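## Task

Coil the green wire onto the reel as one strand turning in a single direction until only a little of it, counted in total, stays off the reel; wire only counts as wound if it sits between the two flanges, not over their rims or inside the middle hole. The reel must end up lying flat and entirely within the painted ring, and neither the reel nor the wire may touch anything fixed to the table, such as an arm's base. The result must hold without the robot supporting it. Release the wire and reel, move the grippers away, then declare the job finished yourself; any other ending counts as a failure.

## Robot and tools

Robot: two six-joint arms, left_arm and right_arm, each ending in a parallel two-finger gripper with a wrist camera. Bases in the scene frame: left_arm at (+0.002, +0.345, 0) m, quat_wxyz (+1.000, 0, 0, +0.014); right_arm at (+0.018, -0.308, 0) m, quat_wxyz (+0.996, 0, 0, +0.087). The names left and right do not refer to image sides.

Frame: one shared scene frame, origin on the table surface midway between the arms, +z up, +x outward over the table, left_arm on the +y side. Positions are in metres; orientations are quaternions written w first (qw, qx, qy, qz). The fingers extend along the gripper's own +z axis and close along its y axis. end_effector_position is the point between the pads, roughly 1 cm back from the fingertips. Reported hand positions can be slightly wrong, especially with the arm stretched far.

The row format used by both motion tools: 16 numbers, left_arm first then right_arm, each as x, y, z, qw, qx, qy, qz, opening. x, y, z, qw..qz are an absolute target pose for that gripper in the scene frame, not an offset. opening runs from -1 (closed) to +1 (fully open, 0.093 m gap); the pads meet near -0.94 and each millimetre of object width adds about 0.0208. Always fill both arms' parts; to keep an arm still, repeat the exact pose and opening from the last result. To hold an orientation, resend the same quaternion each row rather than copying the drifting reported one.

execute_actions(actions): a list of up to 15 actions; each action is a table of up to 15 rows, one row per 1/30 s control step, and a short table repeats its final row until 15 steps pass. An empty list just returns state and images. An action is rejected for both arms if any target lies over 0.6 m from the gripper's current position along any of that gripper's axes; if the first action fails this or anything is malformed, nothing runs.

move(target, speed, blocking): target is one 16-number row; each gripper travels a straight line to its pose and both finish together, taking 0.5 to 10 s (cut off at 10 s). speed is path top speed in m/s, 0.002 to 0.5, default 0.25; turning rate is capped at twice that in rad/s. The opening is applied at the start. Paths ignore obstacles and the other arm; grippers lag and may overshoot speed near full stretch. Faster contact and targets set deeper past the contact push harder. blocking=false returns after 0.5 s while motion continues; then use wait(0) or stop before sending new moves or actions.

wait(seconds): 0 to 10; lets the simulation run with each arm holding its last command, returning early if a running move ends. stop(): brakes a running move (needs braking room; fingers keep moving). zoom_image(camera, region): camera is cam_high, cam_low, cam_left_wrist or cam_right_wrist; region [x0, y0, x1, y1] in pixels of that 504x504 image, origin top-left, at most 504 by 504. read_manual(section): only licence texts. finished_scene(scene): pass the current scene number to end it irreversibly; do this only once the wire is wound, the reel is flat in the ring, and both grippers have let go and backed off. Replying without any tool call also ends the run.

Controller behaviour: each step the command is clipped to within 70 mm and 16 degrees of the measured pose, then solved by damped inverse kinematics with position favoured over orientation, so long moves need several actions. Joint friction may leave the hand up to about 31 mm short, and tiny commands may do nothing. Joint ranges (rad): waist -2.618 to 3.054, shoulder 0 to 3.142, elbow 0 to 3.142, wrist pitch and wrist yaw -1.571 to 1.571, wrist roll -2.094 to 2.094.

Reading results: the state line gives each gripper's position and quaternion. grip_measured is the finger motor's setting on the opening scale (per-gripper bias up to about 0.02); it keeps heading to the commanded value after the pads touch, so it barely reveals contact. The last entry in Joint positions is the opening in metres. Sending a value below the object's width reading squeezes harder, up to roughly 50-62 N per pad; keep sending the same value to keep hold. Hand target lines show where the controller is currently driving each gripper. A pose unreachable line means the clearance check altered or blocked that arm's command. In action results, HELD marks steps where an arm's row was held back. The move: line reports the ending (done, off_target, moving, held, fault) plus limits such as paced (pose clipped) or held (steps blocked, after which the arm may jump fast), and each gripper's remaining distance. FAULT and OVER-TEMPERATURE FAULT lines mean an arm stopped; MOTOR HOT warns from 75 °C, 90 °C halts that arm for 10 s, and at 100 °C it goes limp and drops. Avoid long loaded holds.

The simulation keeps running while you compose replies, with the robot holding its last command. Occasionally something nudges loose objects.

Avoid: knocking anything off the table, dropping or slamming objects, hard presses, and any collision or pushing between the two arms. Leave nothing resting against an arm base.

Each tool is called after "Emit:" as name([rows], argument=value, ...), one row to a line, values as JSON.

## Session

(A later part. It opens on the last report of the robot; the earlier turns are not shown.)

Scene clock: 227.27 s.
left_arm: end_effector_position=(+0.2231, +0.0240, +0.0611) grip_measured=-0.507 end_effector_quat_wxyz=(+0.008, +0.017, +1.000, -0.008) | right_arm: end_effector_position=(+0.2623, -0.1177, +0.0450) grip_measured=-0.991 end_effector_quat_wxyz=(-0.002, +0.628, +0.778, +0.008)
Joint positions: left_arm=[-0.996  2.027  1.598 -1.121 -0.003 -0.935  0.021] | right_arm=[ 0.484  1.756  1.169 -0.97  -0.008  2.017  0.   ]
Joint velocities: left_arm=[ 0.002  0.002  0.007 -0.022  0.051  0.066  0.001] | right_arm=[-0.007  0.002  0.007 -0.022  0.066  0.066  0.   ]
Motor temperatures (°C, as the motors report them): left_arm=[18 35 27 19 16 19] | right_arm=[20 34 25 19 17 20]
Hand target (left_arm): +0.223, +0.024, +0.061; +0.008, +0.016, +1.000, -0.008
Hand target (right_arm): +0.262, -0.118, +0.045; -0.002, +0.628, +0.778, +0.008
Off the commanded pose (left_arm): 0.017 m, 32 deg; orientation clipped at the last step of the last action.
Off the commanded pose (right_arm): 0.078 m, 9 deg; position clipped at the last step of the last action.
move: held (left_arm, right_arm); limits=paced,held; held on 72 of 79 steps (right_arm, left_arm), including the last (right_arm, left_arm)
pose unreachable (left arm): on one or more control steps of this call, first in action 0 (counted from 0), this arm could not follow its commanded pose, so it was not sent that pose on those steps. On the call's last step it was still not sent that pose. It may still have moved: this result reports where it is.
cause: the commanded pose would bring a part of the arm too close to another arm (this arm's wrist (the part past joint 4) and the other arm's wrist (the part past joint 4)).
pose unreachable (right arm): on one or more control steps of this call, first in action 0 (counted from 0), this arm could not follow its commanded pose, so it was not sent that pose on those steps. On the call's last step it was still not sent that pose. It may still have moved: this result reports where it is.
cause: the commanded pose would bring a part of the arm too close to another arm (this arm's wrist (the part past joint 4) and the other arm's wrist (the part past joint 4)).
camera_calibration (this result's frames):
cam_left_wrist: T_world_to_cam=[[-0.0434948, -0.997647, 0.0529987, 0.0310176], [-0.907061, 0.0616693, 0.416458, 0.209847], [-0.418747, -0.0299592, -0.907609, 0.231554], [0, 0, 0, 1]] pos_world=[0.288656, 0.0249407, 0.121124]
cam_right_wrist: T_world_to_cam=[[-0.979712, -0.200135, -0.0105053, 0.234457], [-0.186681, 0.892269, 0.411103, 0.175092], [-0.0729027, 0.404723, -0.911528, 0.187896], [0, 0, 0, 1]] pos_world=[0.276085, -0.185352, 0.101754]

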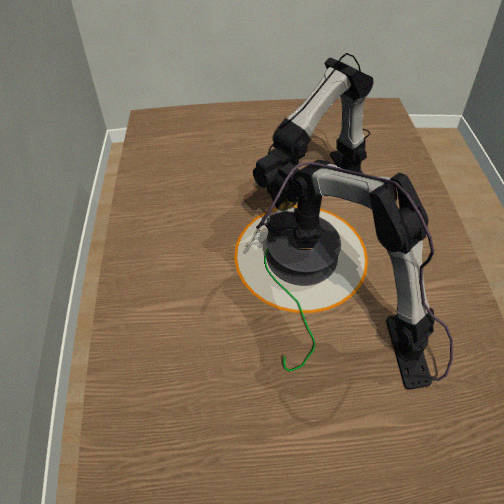

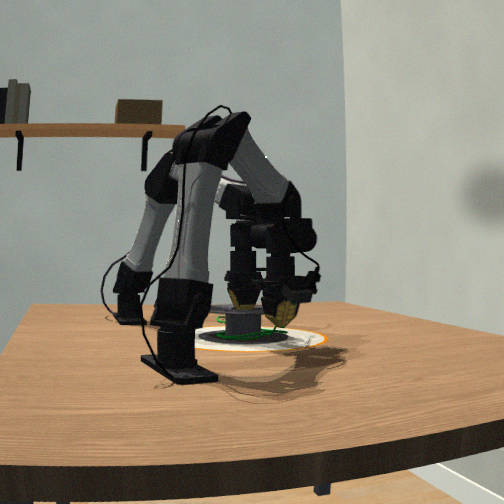

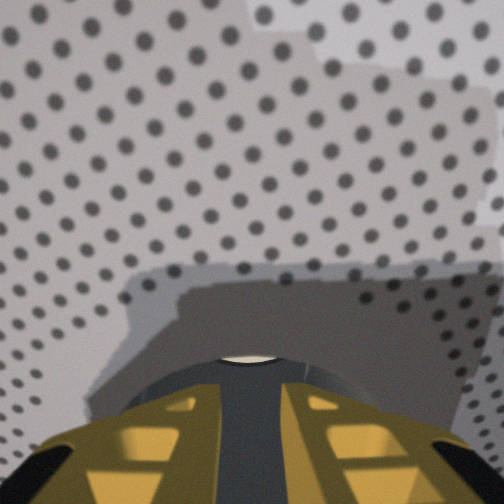

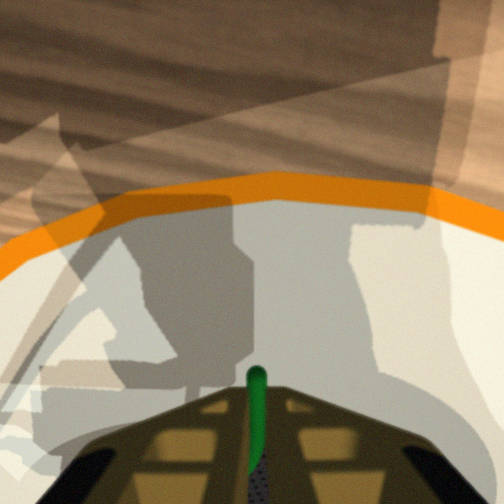

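Emit:
move(target=[0.223,0.024,0.05,0,0.017,1.0,0,0.0, 0.255,-0.138,0.04,0,0.628,0.778,0,-1], speed=0.12)

Emit:
move(target=[0.225,0.025,0.044,0,-0.5,0.866,0,0.0, 0.255,-0.138,0.04,0,0.628,0.778,0,-1], speed=0.3)

Emit:
move(target=[0.225,0.025,0.044,0,-0.5,0.866,0,0.0, 0.19,-0.125,0.03,0,0.574,0.819,0,-1], speed=0.12)

Scene clock: 228.50 s.
left_arm: end_effector_position=(+0.2231, +0.0240, +0.0611) grip_measured=-0.507 end_effector_quat_wxyz=(+0.008, +0.017, +1.000, -0.008) | right_arm: end_effector_position=(+0.2557, -0.1321, +0.0410) grip_measured=-0.991 end_effector_quat_wxyz=(-0.005, +0.627, +0.779, -0.001)
Joint positions: left_arm=[-0.996  2.027  1.598 -1.121 -0.003 -0.935  0.021] | right_arm=[ 0.459  1.727  1.118 -0.966 -0.008  1.989  0.   ]
Joint velocities: left_arm=[ 0.007 -0.002  0.002  0.051 -0.022  0.022 -0.001] | right_arm=[ 0.002  0.007 -0.007 -0.037 -0.007 -0.051  0.   ]
Motor temperatures (°C, as the motors report them): left_arm=[18 35 27 19 16 19] | right_arm=[20 34 25 19 17 20]
Hand target (left_arm): +0.223, +0.024, +0.050; +0.000, +0.017, +1.000, +0.000
Hand target (right_arm): +0.255, -0.138, +0.040; -0.001, +0.628, +0.778, -0.000
Off the commanded pose (left_arm): 0.011 m, 1 deg.
Off the commanded pose (right_arm): 0.006 m, 1 deg.
move: off_target (left_arm)
camera_calibration (this result's frames):
cam_left_wrist: T_world_to_cam=[[-0.0438756, -0.997631, 0.0529928, 0.0311025], [-0.90704, 0.0620129, 0.416453, 0.209835], [-0.418752, -0.0297944, -0.907612, 0.231552], [0, 0, 0, 1]] pos_world=[0.288656, 0.0249153, 0.121125]
cam_right_wrist: T_world_to_cam=[[-0.979206, -0.202775, 0.00611869, 0.223932], [-0.183094, 0.896347, 0.40378, 0.188215], [-0.0873612, 0.394264, -0.914835, 0.192056], [0, 0, 0, 1]] pos_world=[0.270515, -0.199019, 0.0983321]

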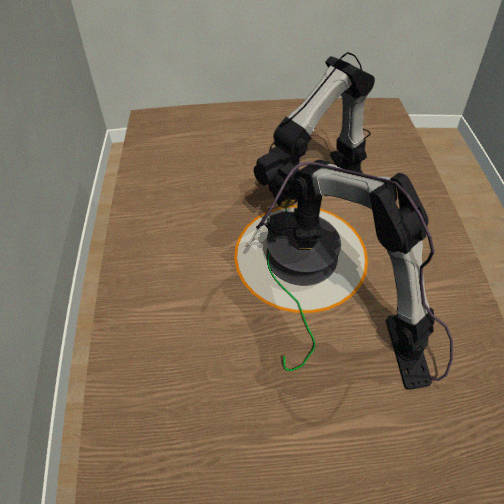

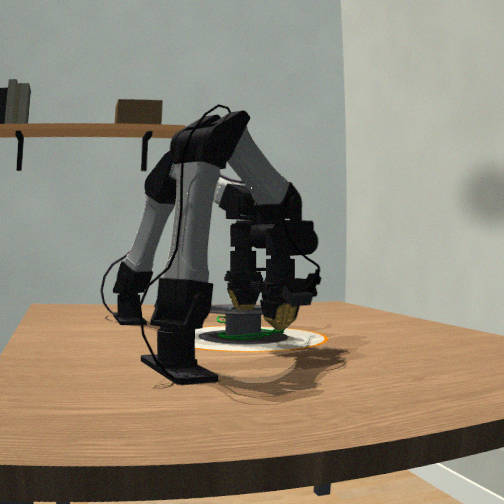

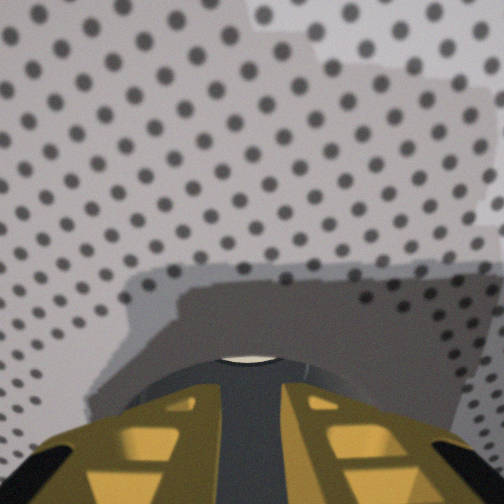

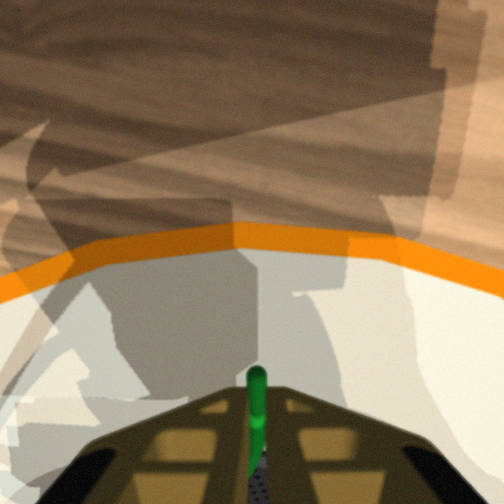

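Scene clock: 230.90 s.
left_arm: end_effector_position=(+0.2231, +0.0240, +0.0611) grip_measured=-0.504 end_effector_quat_wxyz=(+0.003, -0.484, +0.875, -0.011) | right_arm: end_effector_position=(+0.2560, -0.1318, +0.0410) grip_measured=-0.991 end_effector_quat_wxyz=(-0.004, +0.626, +0.779, -0.000)
Joint positions: left_arm=[-0.996  2.027  1.598 -1.121 -0.003 -1.98   0.021] | right_arm=[ 0.459  1.727  1.118 -0.965 -0.008  1.987  0.   ]
Joint velocities: left_arm=[ 0.012  0.007 -0.002  0.037  0.007 -0.022  0.   ] | right_arm=[-0.002 -0.017 -0.002  0.037 -0.037  0.037  0.   ]
Motor temperatures (°C, as the motors report them): left_arm=[18 35 27 19 16 19] | right_arm=[20 35 25 19 17 20]
Hand target (left_arm): +0.225, +0.025, +0.045; +0.000, -0.500, +0.866, +0.000
Hand target (right_arm): +0.255, -0.138, +0.040; -0.000, +0.628, +0.778, -0.000
Off the commanded pose (left_arm): 0.017 m, 2 deg.
Off the commanded pose (right_arm): 0.006 m, 1 deg.
move: off_target (left_arm)
camera_calibration (this result's frames):
cam_left_wrist: T_world_to_cam=[[0.841244, -0.537468, 0.0586215, -0.177733], [-0.506019, -0.744525, 0.435463, 0.138595], [-0.190402, -0.395994, -0.898296, 0.188843], [0, 0, 0, 1]] pos_world=[0.255605, 0.0824422, 0.119703]
cam_right_wrist: T_world_to_cam=[[-0.978746, -0.205021, 0.00471641, 0.223912], [-0.185646, 0.895553, 0.404376, 0.188599], [-0.0871295, 0.394906, -0.91458, 0.19201], [0, 0, 0, 1]] pos_world=[0.270895, -0.198819, 0.0982876]

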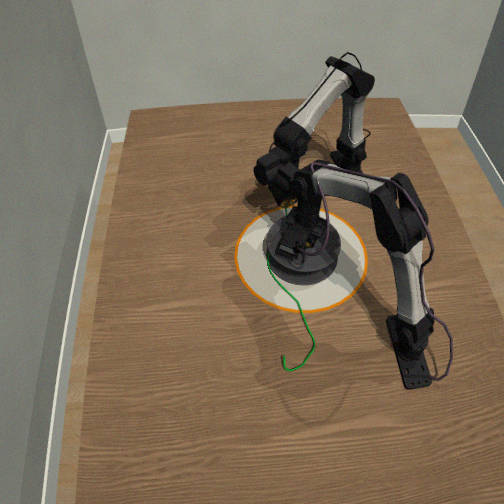

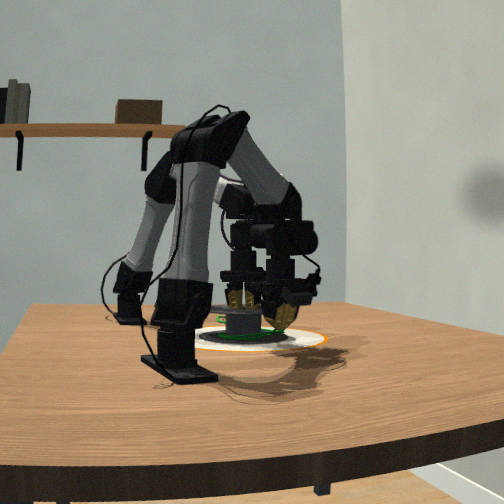

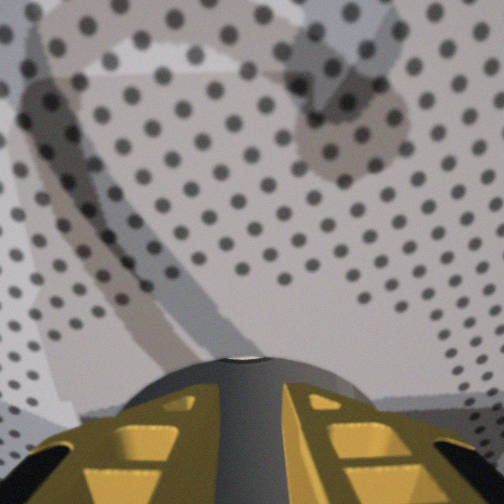

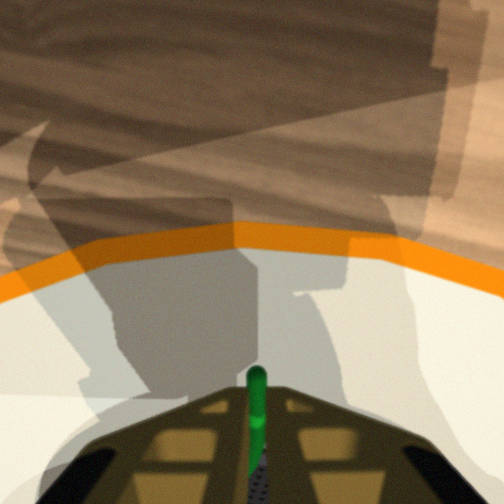

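Scene clock: 231.73 s.
left_arm: end_effector_position=(+0.2231, +0.0240, +0.0611) grip_measured=-0.504 end_effector_quat_wxyz=(+0.003, -0.483, +0.876, -0.011) | right_arm: end_effector_position=(+0.2507, -0.1302, +0.0402) grip_measured=-0.991 end_effector_quat_wxyz=(-0.005, +0.621, +0.784, -0.001)
Joint positions: left_arm=[-0.996  2.027  1.598 -1.121 -0.003 -1.977  0.021] | right_arm=[ 0.474  1.718  1.104 -0.962 -0.009  1.987  0.   ]
Joint velocities: left_arm=[-0.002 -0.002 -0.017 -0.022 -0.037 -0.022 -0.   ] | right_arm=[-0.007 -0.012 -0.012 -0.037  0.022  0.022  0.   ]
Motor temperatures (°C, as the motors report them): left_arm=[18 35 27 19 16 19] | right_arm=[20 35 25 19 17 20]
Hand target (left_arm): +0.223, +0.024, +0.061; +0.003, -0.483, +0.875, -0.011
Hand target (right_arm): +0.253, -0.130, +0.040; -0.004, +0.622, +0.783, +0.001
Off the commanded pose (left_arm): 0.017 m, 3 deg.
Off the commanded pose (right_arm): 0.062 m, 7 deg.
move: held (left_arm, right_arm); limits=held; held on 20 of 25 steps (right_arm, left_arm), including the last (right_arm, left_arm)
pose unreachable (left arm): on one or more control steps of this call, first in action 0 (counted from 0), this arm could not follow its commanded pose, so it was not sent that pose on those steps. On the call's last step it was still not sent that pose. It may still have moved: this result reports where it is.
cause: the commanded pose would bring a part of the arm too close to another arm (this arm's wrist (the part past joint 4) and the other arm's wrist (the part past joint 4), along the way the arms are being sent).
pose unreachable (right arm): on one or more control steps of this call, first in action 0 (counted from 0), this arm could not follow its commanded pose, so it was not sent that pose on those steps. On the call's last step it was still not sent that pose. It may still have moved: this result reports where it is.
cause: the commanded pose would bring a part of the arm too close to another arm (this arm's wrist (the part past joint 4) and the other arm's wrist (the part past joint 4)).
camera_calibration (this result's frames):
cam_left_wrist: T_world_to_cam=[[0.839804, -0.539714, 0.0586366, -0.177359], [-0.508024, -0.743188, 0.435411, 0.139013], [-0.19142, -0.395449, -0.89832, 0.189058], [0, 0, 0, 1]] pos_world=[0.255758, 0.0823528, 0.119707]
cam_right_wrist: T_world_to_cam=[[-0.975577, -0.219553, 0.0067685, 0.216234], [-0.198145, 0.892912, 0.404285, 0.189265], [-0.0948058, 0.39307, -0.914608, 0.191859], [0, 0, 0, 1]] pos_world=[0.266644, -0.196936, 0.0974949]

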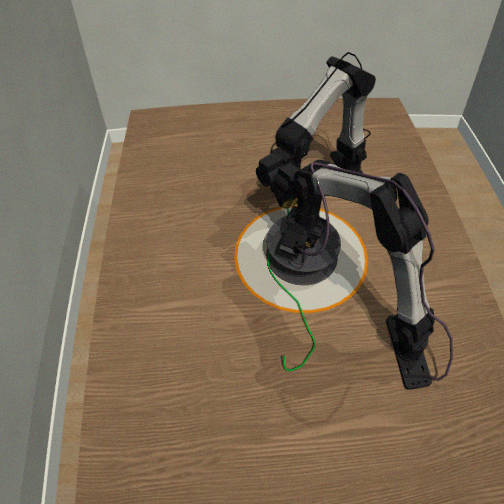

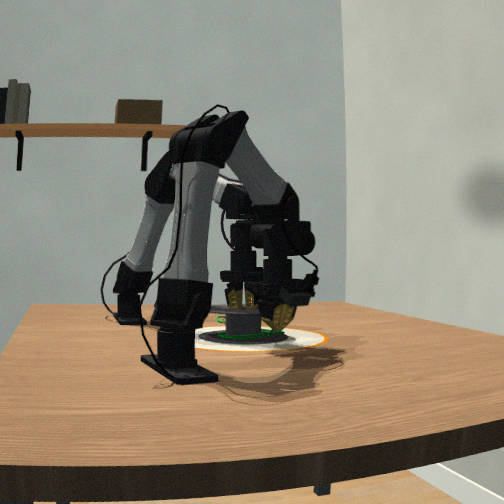

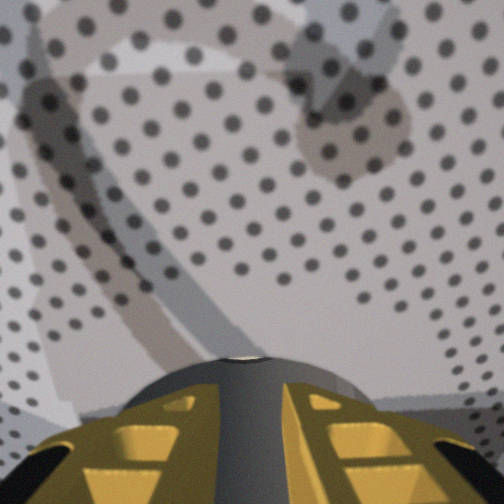

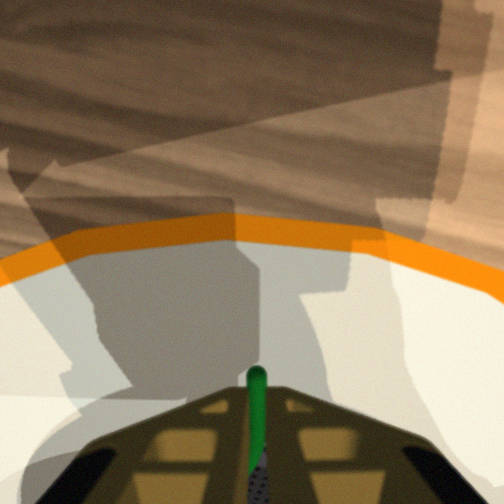

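Emit:
execute_actions([
  [[0.223,0.024,0.061,0,-0.483,0.876,0,-1, 0.251,-0.130,0.04,0,0.621,0.784,0,-1]],
  [[0.223,0.024,0.10,0,-0.483,0.876,0,-1, 0.251,-0.130,0.04,0,0.621,0.784,0,-1]],
])

Emit:
move(target=[0.254,0.262,0.06,0,0.643,0.766,0,0.2, 0.251,-0.130,0.04,0,0.621,0.784,0,-1], speed=0.35)

Scene clock: 241.37 s.
left_arm: end_effector_position=(+0.2240, +0.0225, +0.0939) grip_measured=-0.999 end_effector_quat_wxyz=(+0.001, -0.483, +0.876, -0.001) | right_arm: end_effector_position=(+0.2507, -0.1302, +0.0402) grip_measured=-0.991 end_effector_quat_wxyz=(-0.005, +0.621, +0.784, -0.001)
Joint positions: left_arm=[-0.996  2.036  1.744 -1.275 -0.003 -1.977  0.   ] | right_arm=[ 0.474  1.718  1.104 -0.962 -0.009  1.988  0.   ]
Joint velocities: left_arm=[-0.007 -0.017 -0.007 -0.066 -0.022 -0.022  0.   ] | right_arm=[-0.012  0.007  0.022 -0.066 -0.022 -0.066  0.   ]
Motor temperatures (°C, as the motors report them): left_arm=[18 36 27 19 16 19] | right_arm=[20 34 25 19 17 20]
Hand target (left_arm): +0.223, +0.024, +0.100; +0.000, -0.483, +0.876, -0.000
Hand target (right_arm): +0.251, -0.130, +0.040; +0.000, +0.621, +0.784, -0.000
Off the commanded pose (left_arm): 0.006 m, 0 deg.
Off the commanded pose (right_arm): 0.000 m, 1 deg.
Step readings (end_effector_position; steps 1 to 15: 1st action; 16 to 30: 2nd action):
0: left_arm (+0.2231, +0.0240, +0.0611) | right_arm (+0.2507, -0.1302, +0.0402)
1: left_arm (+0.2230, +0.0240, +0.0611) | right_arm (+0.2507, -0.1302, +0.0402) HELD left_arm
2: left_arm (+0.2231, +0.0238, +0.0614) | right_arm (+0.2507, -0.1302, +0.0402)
4: left_arm (+0.2229, +0.0241, +0.0607) | right_arm (+0.2507, -0.1302, +0.0402)
8: left_arm (+0.2228, +0.0242, +0.0614) | right_arm (+0.2507, -0.1302, +0.0402)
15: left_arm (+0.2226, +0.0245, +0.0616) | right_arm (+0.2507, -0.1302, +0.0402)
16: left_arm (+0.2224, +0.0249, +0.0653) | right_arm (+0.2507, -0.1302, +0.0402)
17: left_arm (+0.2228, +0.0243, +0.0709) | right_arm (+0.2507, -0.1302, +0.0402)
19: left_arm (+0.2265, +0.0189, +0.0842) | right_arm (+0.2507, -0.1302, +0.0402)
23: left_arm (+0.2285, +0.0160, +0.0940) | right_arm (+0.2507, -0.1302, +0.0402)
30: end_effector_position above
HELD left_arm: step 1.
pose unreachable (left arm): on one or more control steps of this call, first in action 0 (counted from 0), this arm could not follow its commanded pose, so it was not sent that pose on those steps. It may still have moved: this result reports where it is.
cause: the commanded pose would bring a part of the arm too close to another arm (this arm's wrist (the part past joint 4) and the other arm's wrist (the part past joint 4)).
camera_calibration (this result's frames):
cam_left_wrist: T_world_to_cam=[[0.840346, -0.540477, 0.0412767, -0.179413], [-0.503314, -0.749757, 0.42958, 0.123721], [-0.201231, -0.381771, -0.902085, 0.220352], [0, 0, 0, 1]] pos_world=[0.257381, 0.0799163, 0.153034]
cam_right_wrist: T_world_to_cam=[[-0.975744, -0.218809, 0.0067733, 0.216373], [-0.197462, 0.893066, 0.404279, 0.189114], [-0.094509, 0.393136, -0.91461, 0.191793], [0, 0, 0, 1]] pos_world=[0.266594, -0.196948, 0.0974953]

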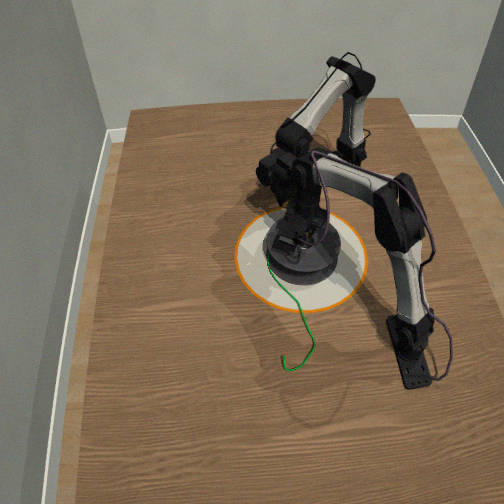

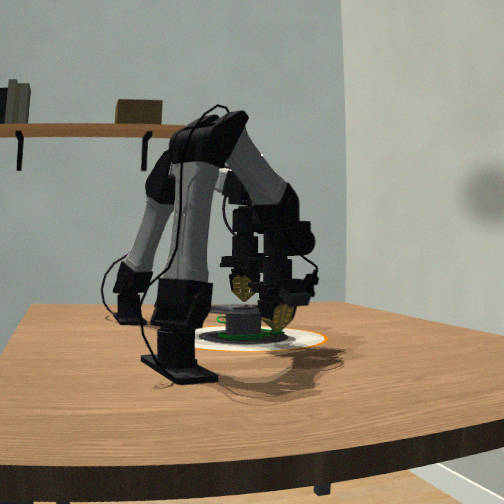

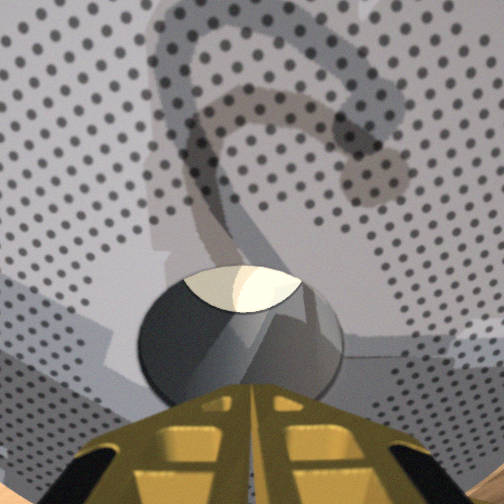

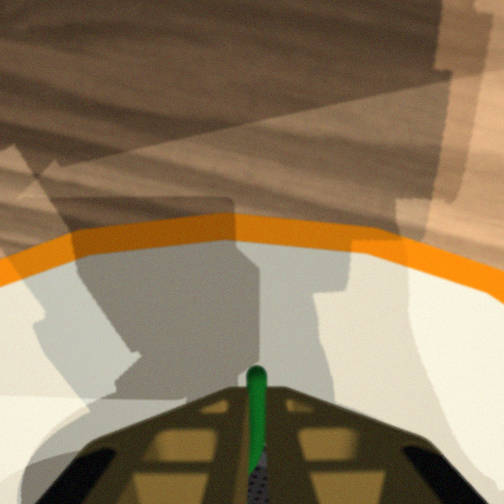

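Scene clock: 245.50 s.
left_arm: end_effector_position=(+0.2631, +0.2372, +0.0750) grip_measured=+0.198 end_effector_quat_wxyz=(+0.037, +0.641, +0.766, -0.029) | right_arm: end_effector_position=(+0.2507, -0.1302, +0.0402) grip_measured=-0.991 end_effector_quat_wxyz=(-0.005, +0.621, +0.784, -0.001)
Joint positions: left_arm=[-0.37   1.589  1.106 -1.037  0.081  1.05   0.055] | right_arm=[ 0.474  1.718  1.104 -0.962 -0.009  1.988  0.   ]
Joint velocities: left_arm=[-0.012 -0.012 -0.002 -0.037 -0.007  0.037 -0.001] | right_arm=[-0.002 -0.017 -0.007 -0.037 -0.081 -0.007  0.   ]
Motor temperatures (°C, as the motors report them): left_arm=[18 36 27 19 16 19] | right_arm=[20 34 25 19 17 20]
Hand target (left_arm): +0.256, +0.259, +0.060; +0.002, +0.643, +0.766, -0.002
Hand target (right_arm): +0.251, -0.130, +0.040; +0.000, +0.621, +0.784, -0.000
Off the commanded pose (left_arm): 0.030 m, 5 deg.
Off the commanded pose (right_arm): 0.000 m, 1 deg.
move: off_target (left_arm)
camera_calibration (this result's frames):
cam_left_wrist: T_world_to_cam=[[-0.986087, -0.162874, 0.0332318, 0.296212], [-0.141785, 0.928457, 0.343314, -0.174287], [-0.0867713, 0.333826, -0.938632, 0.0960825], [0, 0, 0, 1]] pos_world=[0.275717, 0.177988, 0.140178]
cam_right_wrist: T_world_to_cam=[[-0.975744, -0.218809, 0.0067733, 0.216373], [-0.197462, 0.893066, 0.404279, 0.189114], [-0.094509, 0.393136, -0.91461, 0.191793], [0, 0, 0, 1]] pos_world=[0.266594, -0.196948, 0.0974953]

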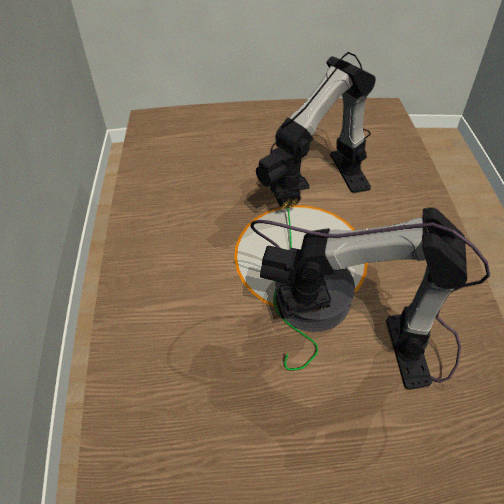

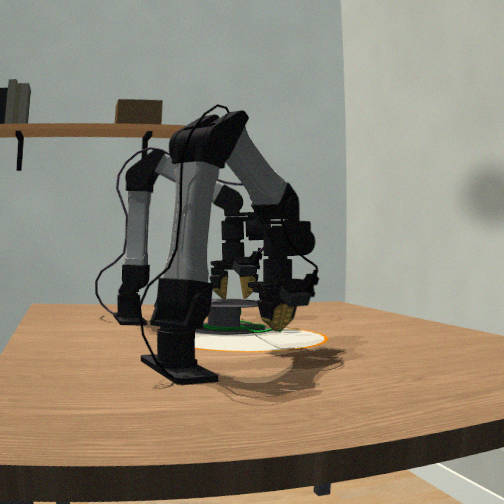

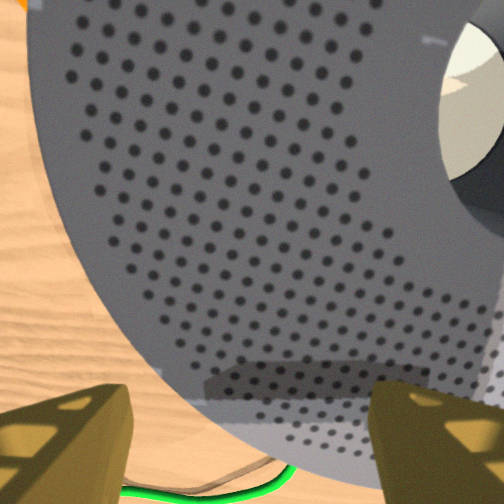

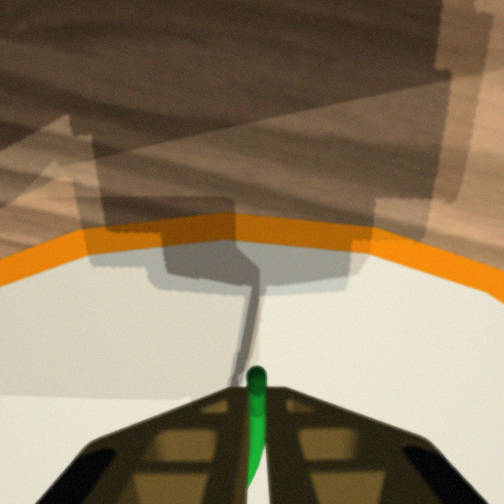

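Emit:
execute_actions(actions=[])

Scene clock: 247.40 s.
left_arm: end_effector_position=(+0.2632, +0.2371, +0.0750) grip_measured=+0.198 end_effector_quat_wxyz=(+0.038, +0.643, +0.765, -0.029) | right_arm: end_effector_position=(+0.2507, -0.1302, +0.0402) grip_measured=-0.991 end_effector_quat_wxyz=(-0.005, +0.621, +0.784, -0.001)
Joint positions: left_arm=[-0.37   1.589  1.106 -1.037  0.081  1.053  0.055] | right_arm=[ 0.474  1.718  1.104 -0.962 -0.009  1.988  0.   ]
Joint velocities: left_arm=[ 0.002 -0.002  0.007  0.051  0.037  0.037 -0.001] | right_arm=[-0.017 -0.002 -0.012 -0.037 -0.051  0.066  0.   ]
Motor temperatures (°C, as the motors report them): left_arm=[18 36 26 19 16 19] | right_arm=[20 34 25 19 17 20]
Hand target (left_arm): +0.256, +0.259, +0.060; +0.002, +0.643, +0.766, -0.002
Hand target (right_arm): +0.251, -0.130, +0.040; +0.000, +0.621, +0.784, -0.000
Off the commanded pose (left_arm): 0.030 m, 5 deg.
Off the commanded pose (right_arm): 0.000 m, 1 deg.
camera_calibration (this result's frames):
cam_left_wrist: T_world_to_cam=[[-0.986535, -0.160219, 0.0328284, 0.29578], [-0.139463, 0.928982, 0.342844, -0.174897], [-0.0854271, 0.333649, -0.938819, 0.0958299], [0, 0, 0, 1]] pos_world=[0.275592, 0.177892, 0.140219]
cam_right_wrist: T_world_to_cam=[[-0.975744, -0.218809, 0.0067733, 0.216373], [-0.197462, 0.893066, 0.404279, 0.189114], [-0.094509, 0.393136, -0.91461, 0.191793], [0, 0, 0, 1]] pos_world=[0.266594, -0.196948, 0.0974953]

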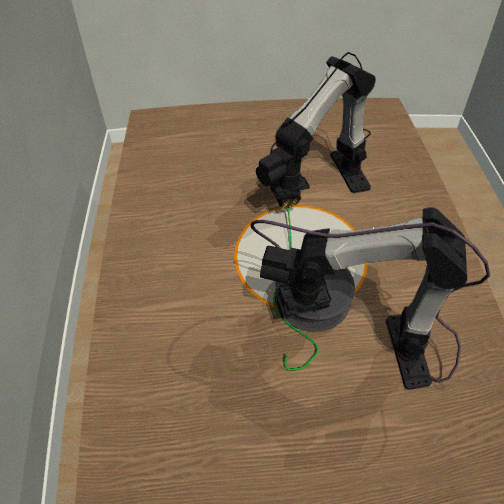

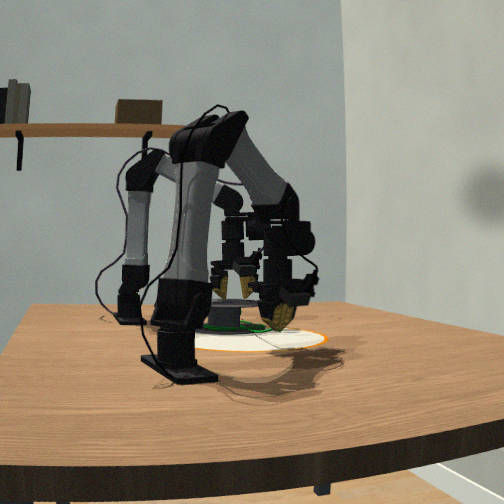

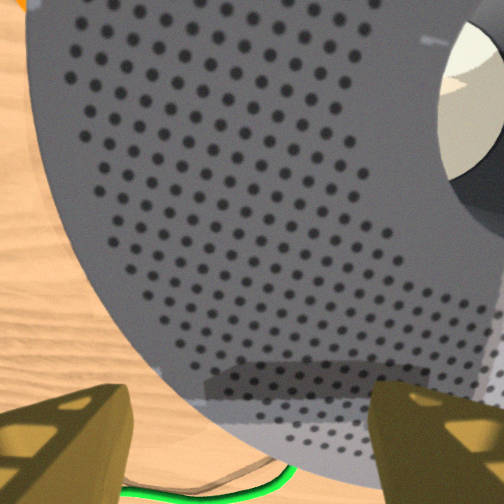

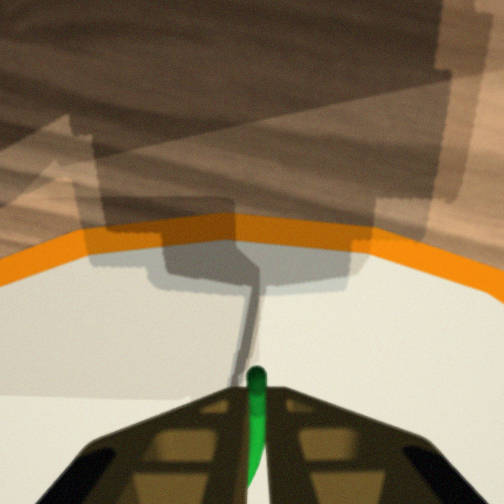

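Emit:
move(target=[0.263,0.237,0.16,0,0.643,0.766,0,0.2,0.251,-0.130,0.040,0,0.621,0.784,0,-1], speed=0.1)

Emit:
move(target=[0.12,0.36,0.22,0,0.643,0.766,0,-1,0.251,-0.130,0.040,0,0.621,0.784,0,-1], speed=0.25)

Scene clock: 249.20 s.
left_arm: end_effector_position=(+0.2628, +0.2377, +0.1617) grip_measured=+0.198 end_effector_quat_wxyz=(+0.013, +0.642, +0.767, -0.002) | right_arm: end_effector_position=(+0.2507, -0.1302, +0.0402) grip_measured=-0.991 end_effector_quat_wxyz=(-0.005, +0.621, +0.784, -0.001)
Joint positions: left_arm=[-0.41   1.589  1.455 -1.412  0.011  1.011  0.055] | right_arm=[ 0.474  1.718  1.104 -0.962 -0.009  1.988  0.   ]
Joint velocities: left_arm=[ 0.012 -0.007 -0.002  0.037 -0.066 -0.037 -0.001] | right_arm=[-0.002 -0.002  0.027  0.051 -0.007  0.066  0.   ]
Motor temperatures (°C, as the motors report them): left_arm=[18 35 27 19 16 19] | right_arm=[20 34 25 19 17 20]
Hand target (left_arm): +0.263, +0.237, +0.160; -0.000, +0.643, +0.766, +0.000
Hand target (right_arm): +0.251, -0.130, +0.040; +0.000, +0.621, +0.784, -0.000
Off the commanded pose (left_arm): 0.002 m, 2 deg.
Off the commanded pose (right_arm): 0.000 m, 1 deg.
move: done
camera_calibration (this result's frames):
cam_left_wrist: T_world_to_cam=[[-0.985752, -0.166672, 0.0226703, 0.295621], [-0.142835, 0.900606, 0.410496, -0.208462], [-0.0888352, 0.401409, -0.91158, 0.157415], [0, 0, 0, 1]] pos_world=[0.275617, 0.173826, 0.222367]
cam_right_wrist: T_world_to_cam=[[-0.975744, -0.218809, 0.0067733, 0.216373], [-0.197462, 0.893066, 0.404279, 0.189114], [-0.094509, 0.393136, -0.91461, 0.191793], [0, 0, 0, 1]] pos_world=[0.266594, -0.196948, 0.0974953]

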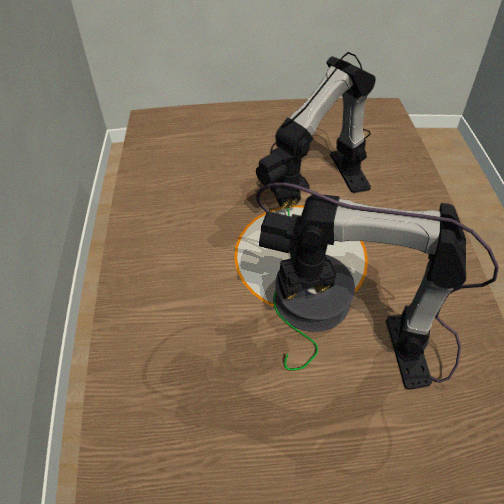

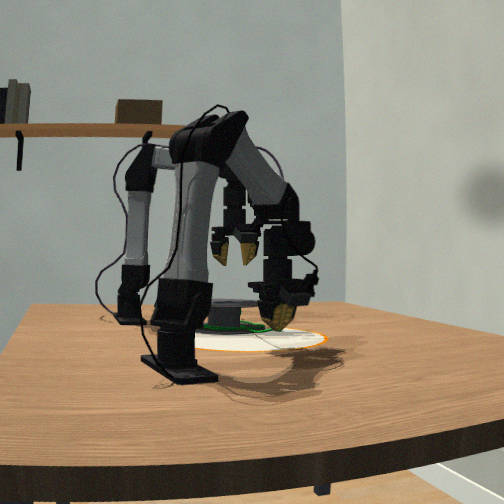

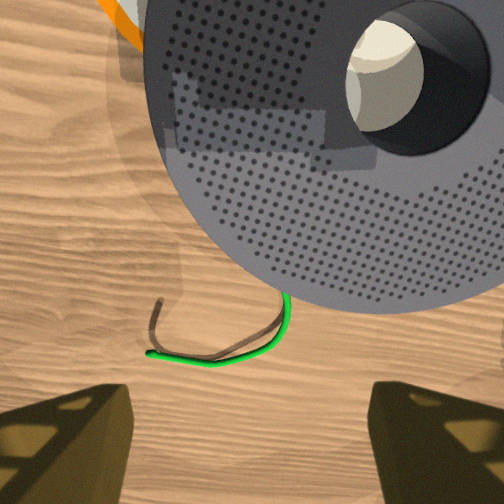

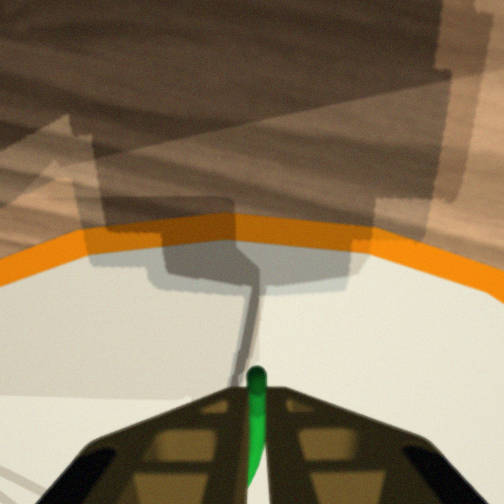

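Scene clock: 250.90 s.
left_arm: end_effector_position=(+0.1283, +0.3608, +0.2206) grip_measured=-0.999 end_effector_quat_wxyz=(+0.131, +0.631, +0.751, +0.142) | right_arm: end_effector_position=(+0.2507, -0.1302, +0.0402) grip_measured=-0.991 end_effector_quat_wxyz=(-0.005, +0.621, +0.784, -0.001)
Joint positions: left_arm=[ 0.103  0.771  1.155 -1.567  0.002  1.527  0.   ] | right_arm=[ 0.474  1.718  1.104 -0.962 -0.009  1.988  0.   ]
Joint velocities: left_arm=[-0.007  0.017 -0.002 -0.007 -0.037 -0.066  0.   ] | right_arm=[-0.002 -0.002  0.002  0.022 -0.051 -0.037  0.   ]
Motor temperatures (°C, as the motors report them): left_arm=[18 35 26 19 16 19] | right_arm=[20 34 25 19 17 20]
Hand target (left_arm): +0.125, +0.361, +0.217; +0.129, +0.632, +0.752, +0.139
Hand target (right_arm): +0.251, -0.130, +0.040; +0.000, +0.621, +0.784, -0.000
Off the commanded pose (left_arm): 0.008 m, 22 deg; orientation clipped at the last step of the last action.
Off the commanded pose (right_arm): 0.000 m, 1 deg.
joint sent to its limit (left arm) — the command would take joint 4 (wrist pitch) past its lower limit, so that joint was sent only as far as its limit.
move: off_target (left_arm); limits=paced
camera_calibration (this result's frames):
cam_left_wrist: T_world_to_cam=[[-0.926048, -0.156524, -0.343417, 0.251576], [-0.292543, 0.872597, 0.391144, -0.329124], [0.238441, 0.462683, -0.853856, 0.072836], [0, 0, 0, 1]] pos_world=[0.119321, 0.292871, 0.277322]
cam_right_wrist: T_world_to_cam=[[-0.975744, -0.218809, 0.0067733, 0.216373], [-0.197462, 0.893066, 0.404279, 0.189114], [-0.094509, 0.393136, -0.91461, 0.191793], [0, 0, 0, 1]] pos_world=[0.266594, -0.196948, 0.0974953]

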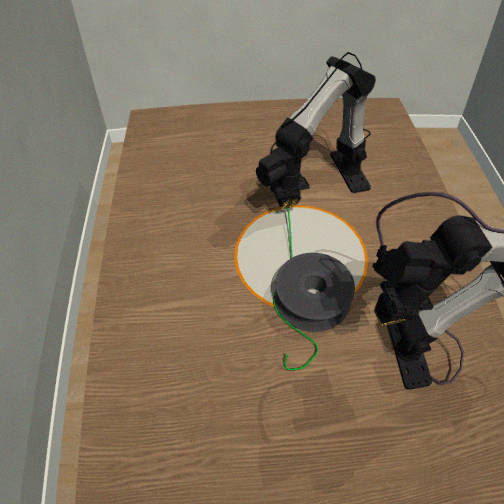

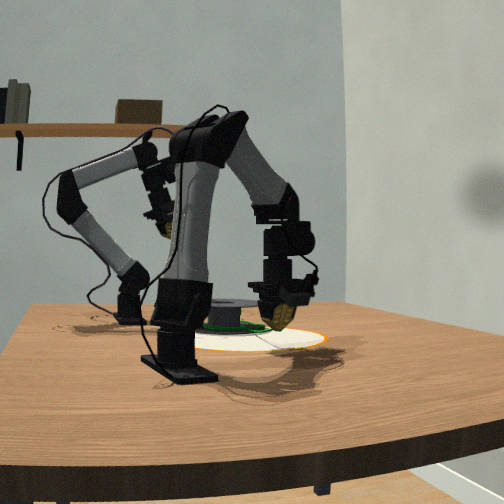

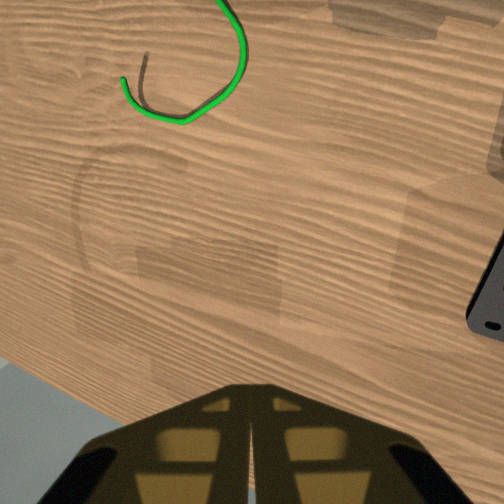

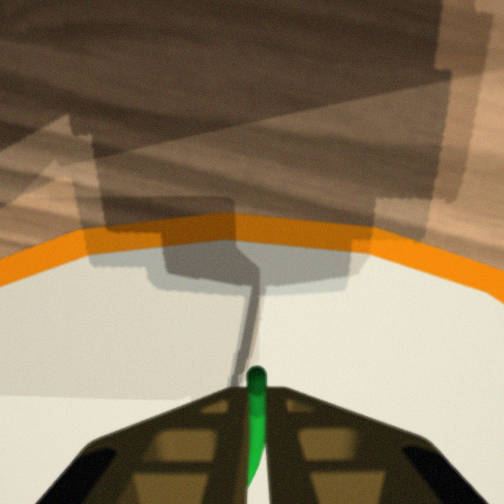

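Emit:
zoom_image(camera="cam_high", region=[220,190,400,390])

Emit:
zoom_image(camera="cam_low", region=[170,280,350,370])

Region (220, 190, 400, 390) of cam_high's 504x504 image, scaled by 2.520, with more detail than that image has; it fills the left 454 columns of this view, and the rest is white.

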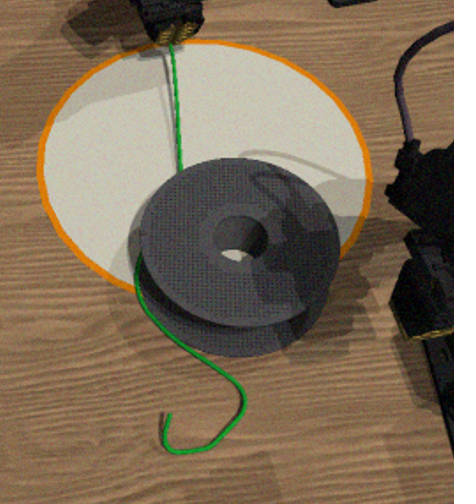

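Region (170, 280, 350, 370) of cam_low's 504x504 image, scaled by 2.800, with more detail than that image has.

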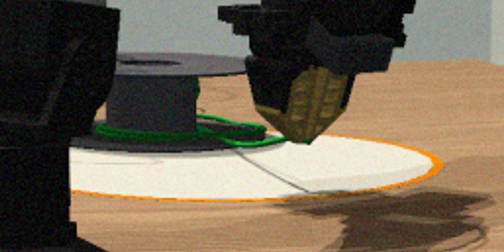

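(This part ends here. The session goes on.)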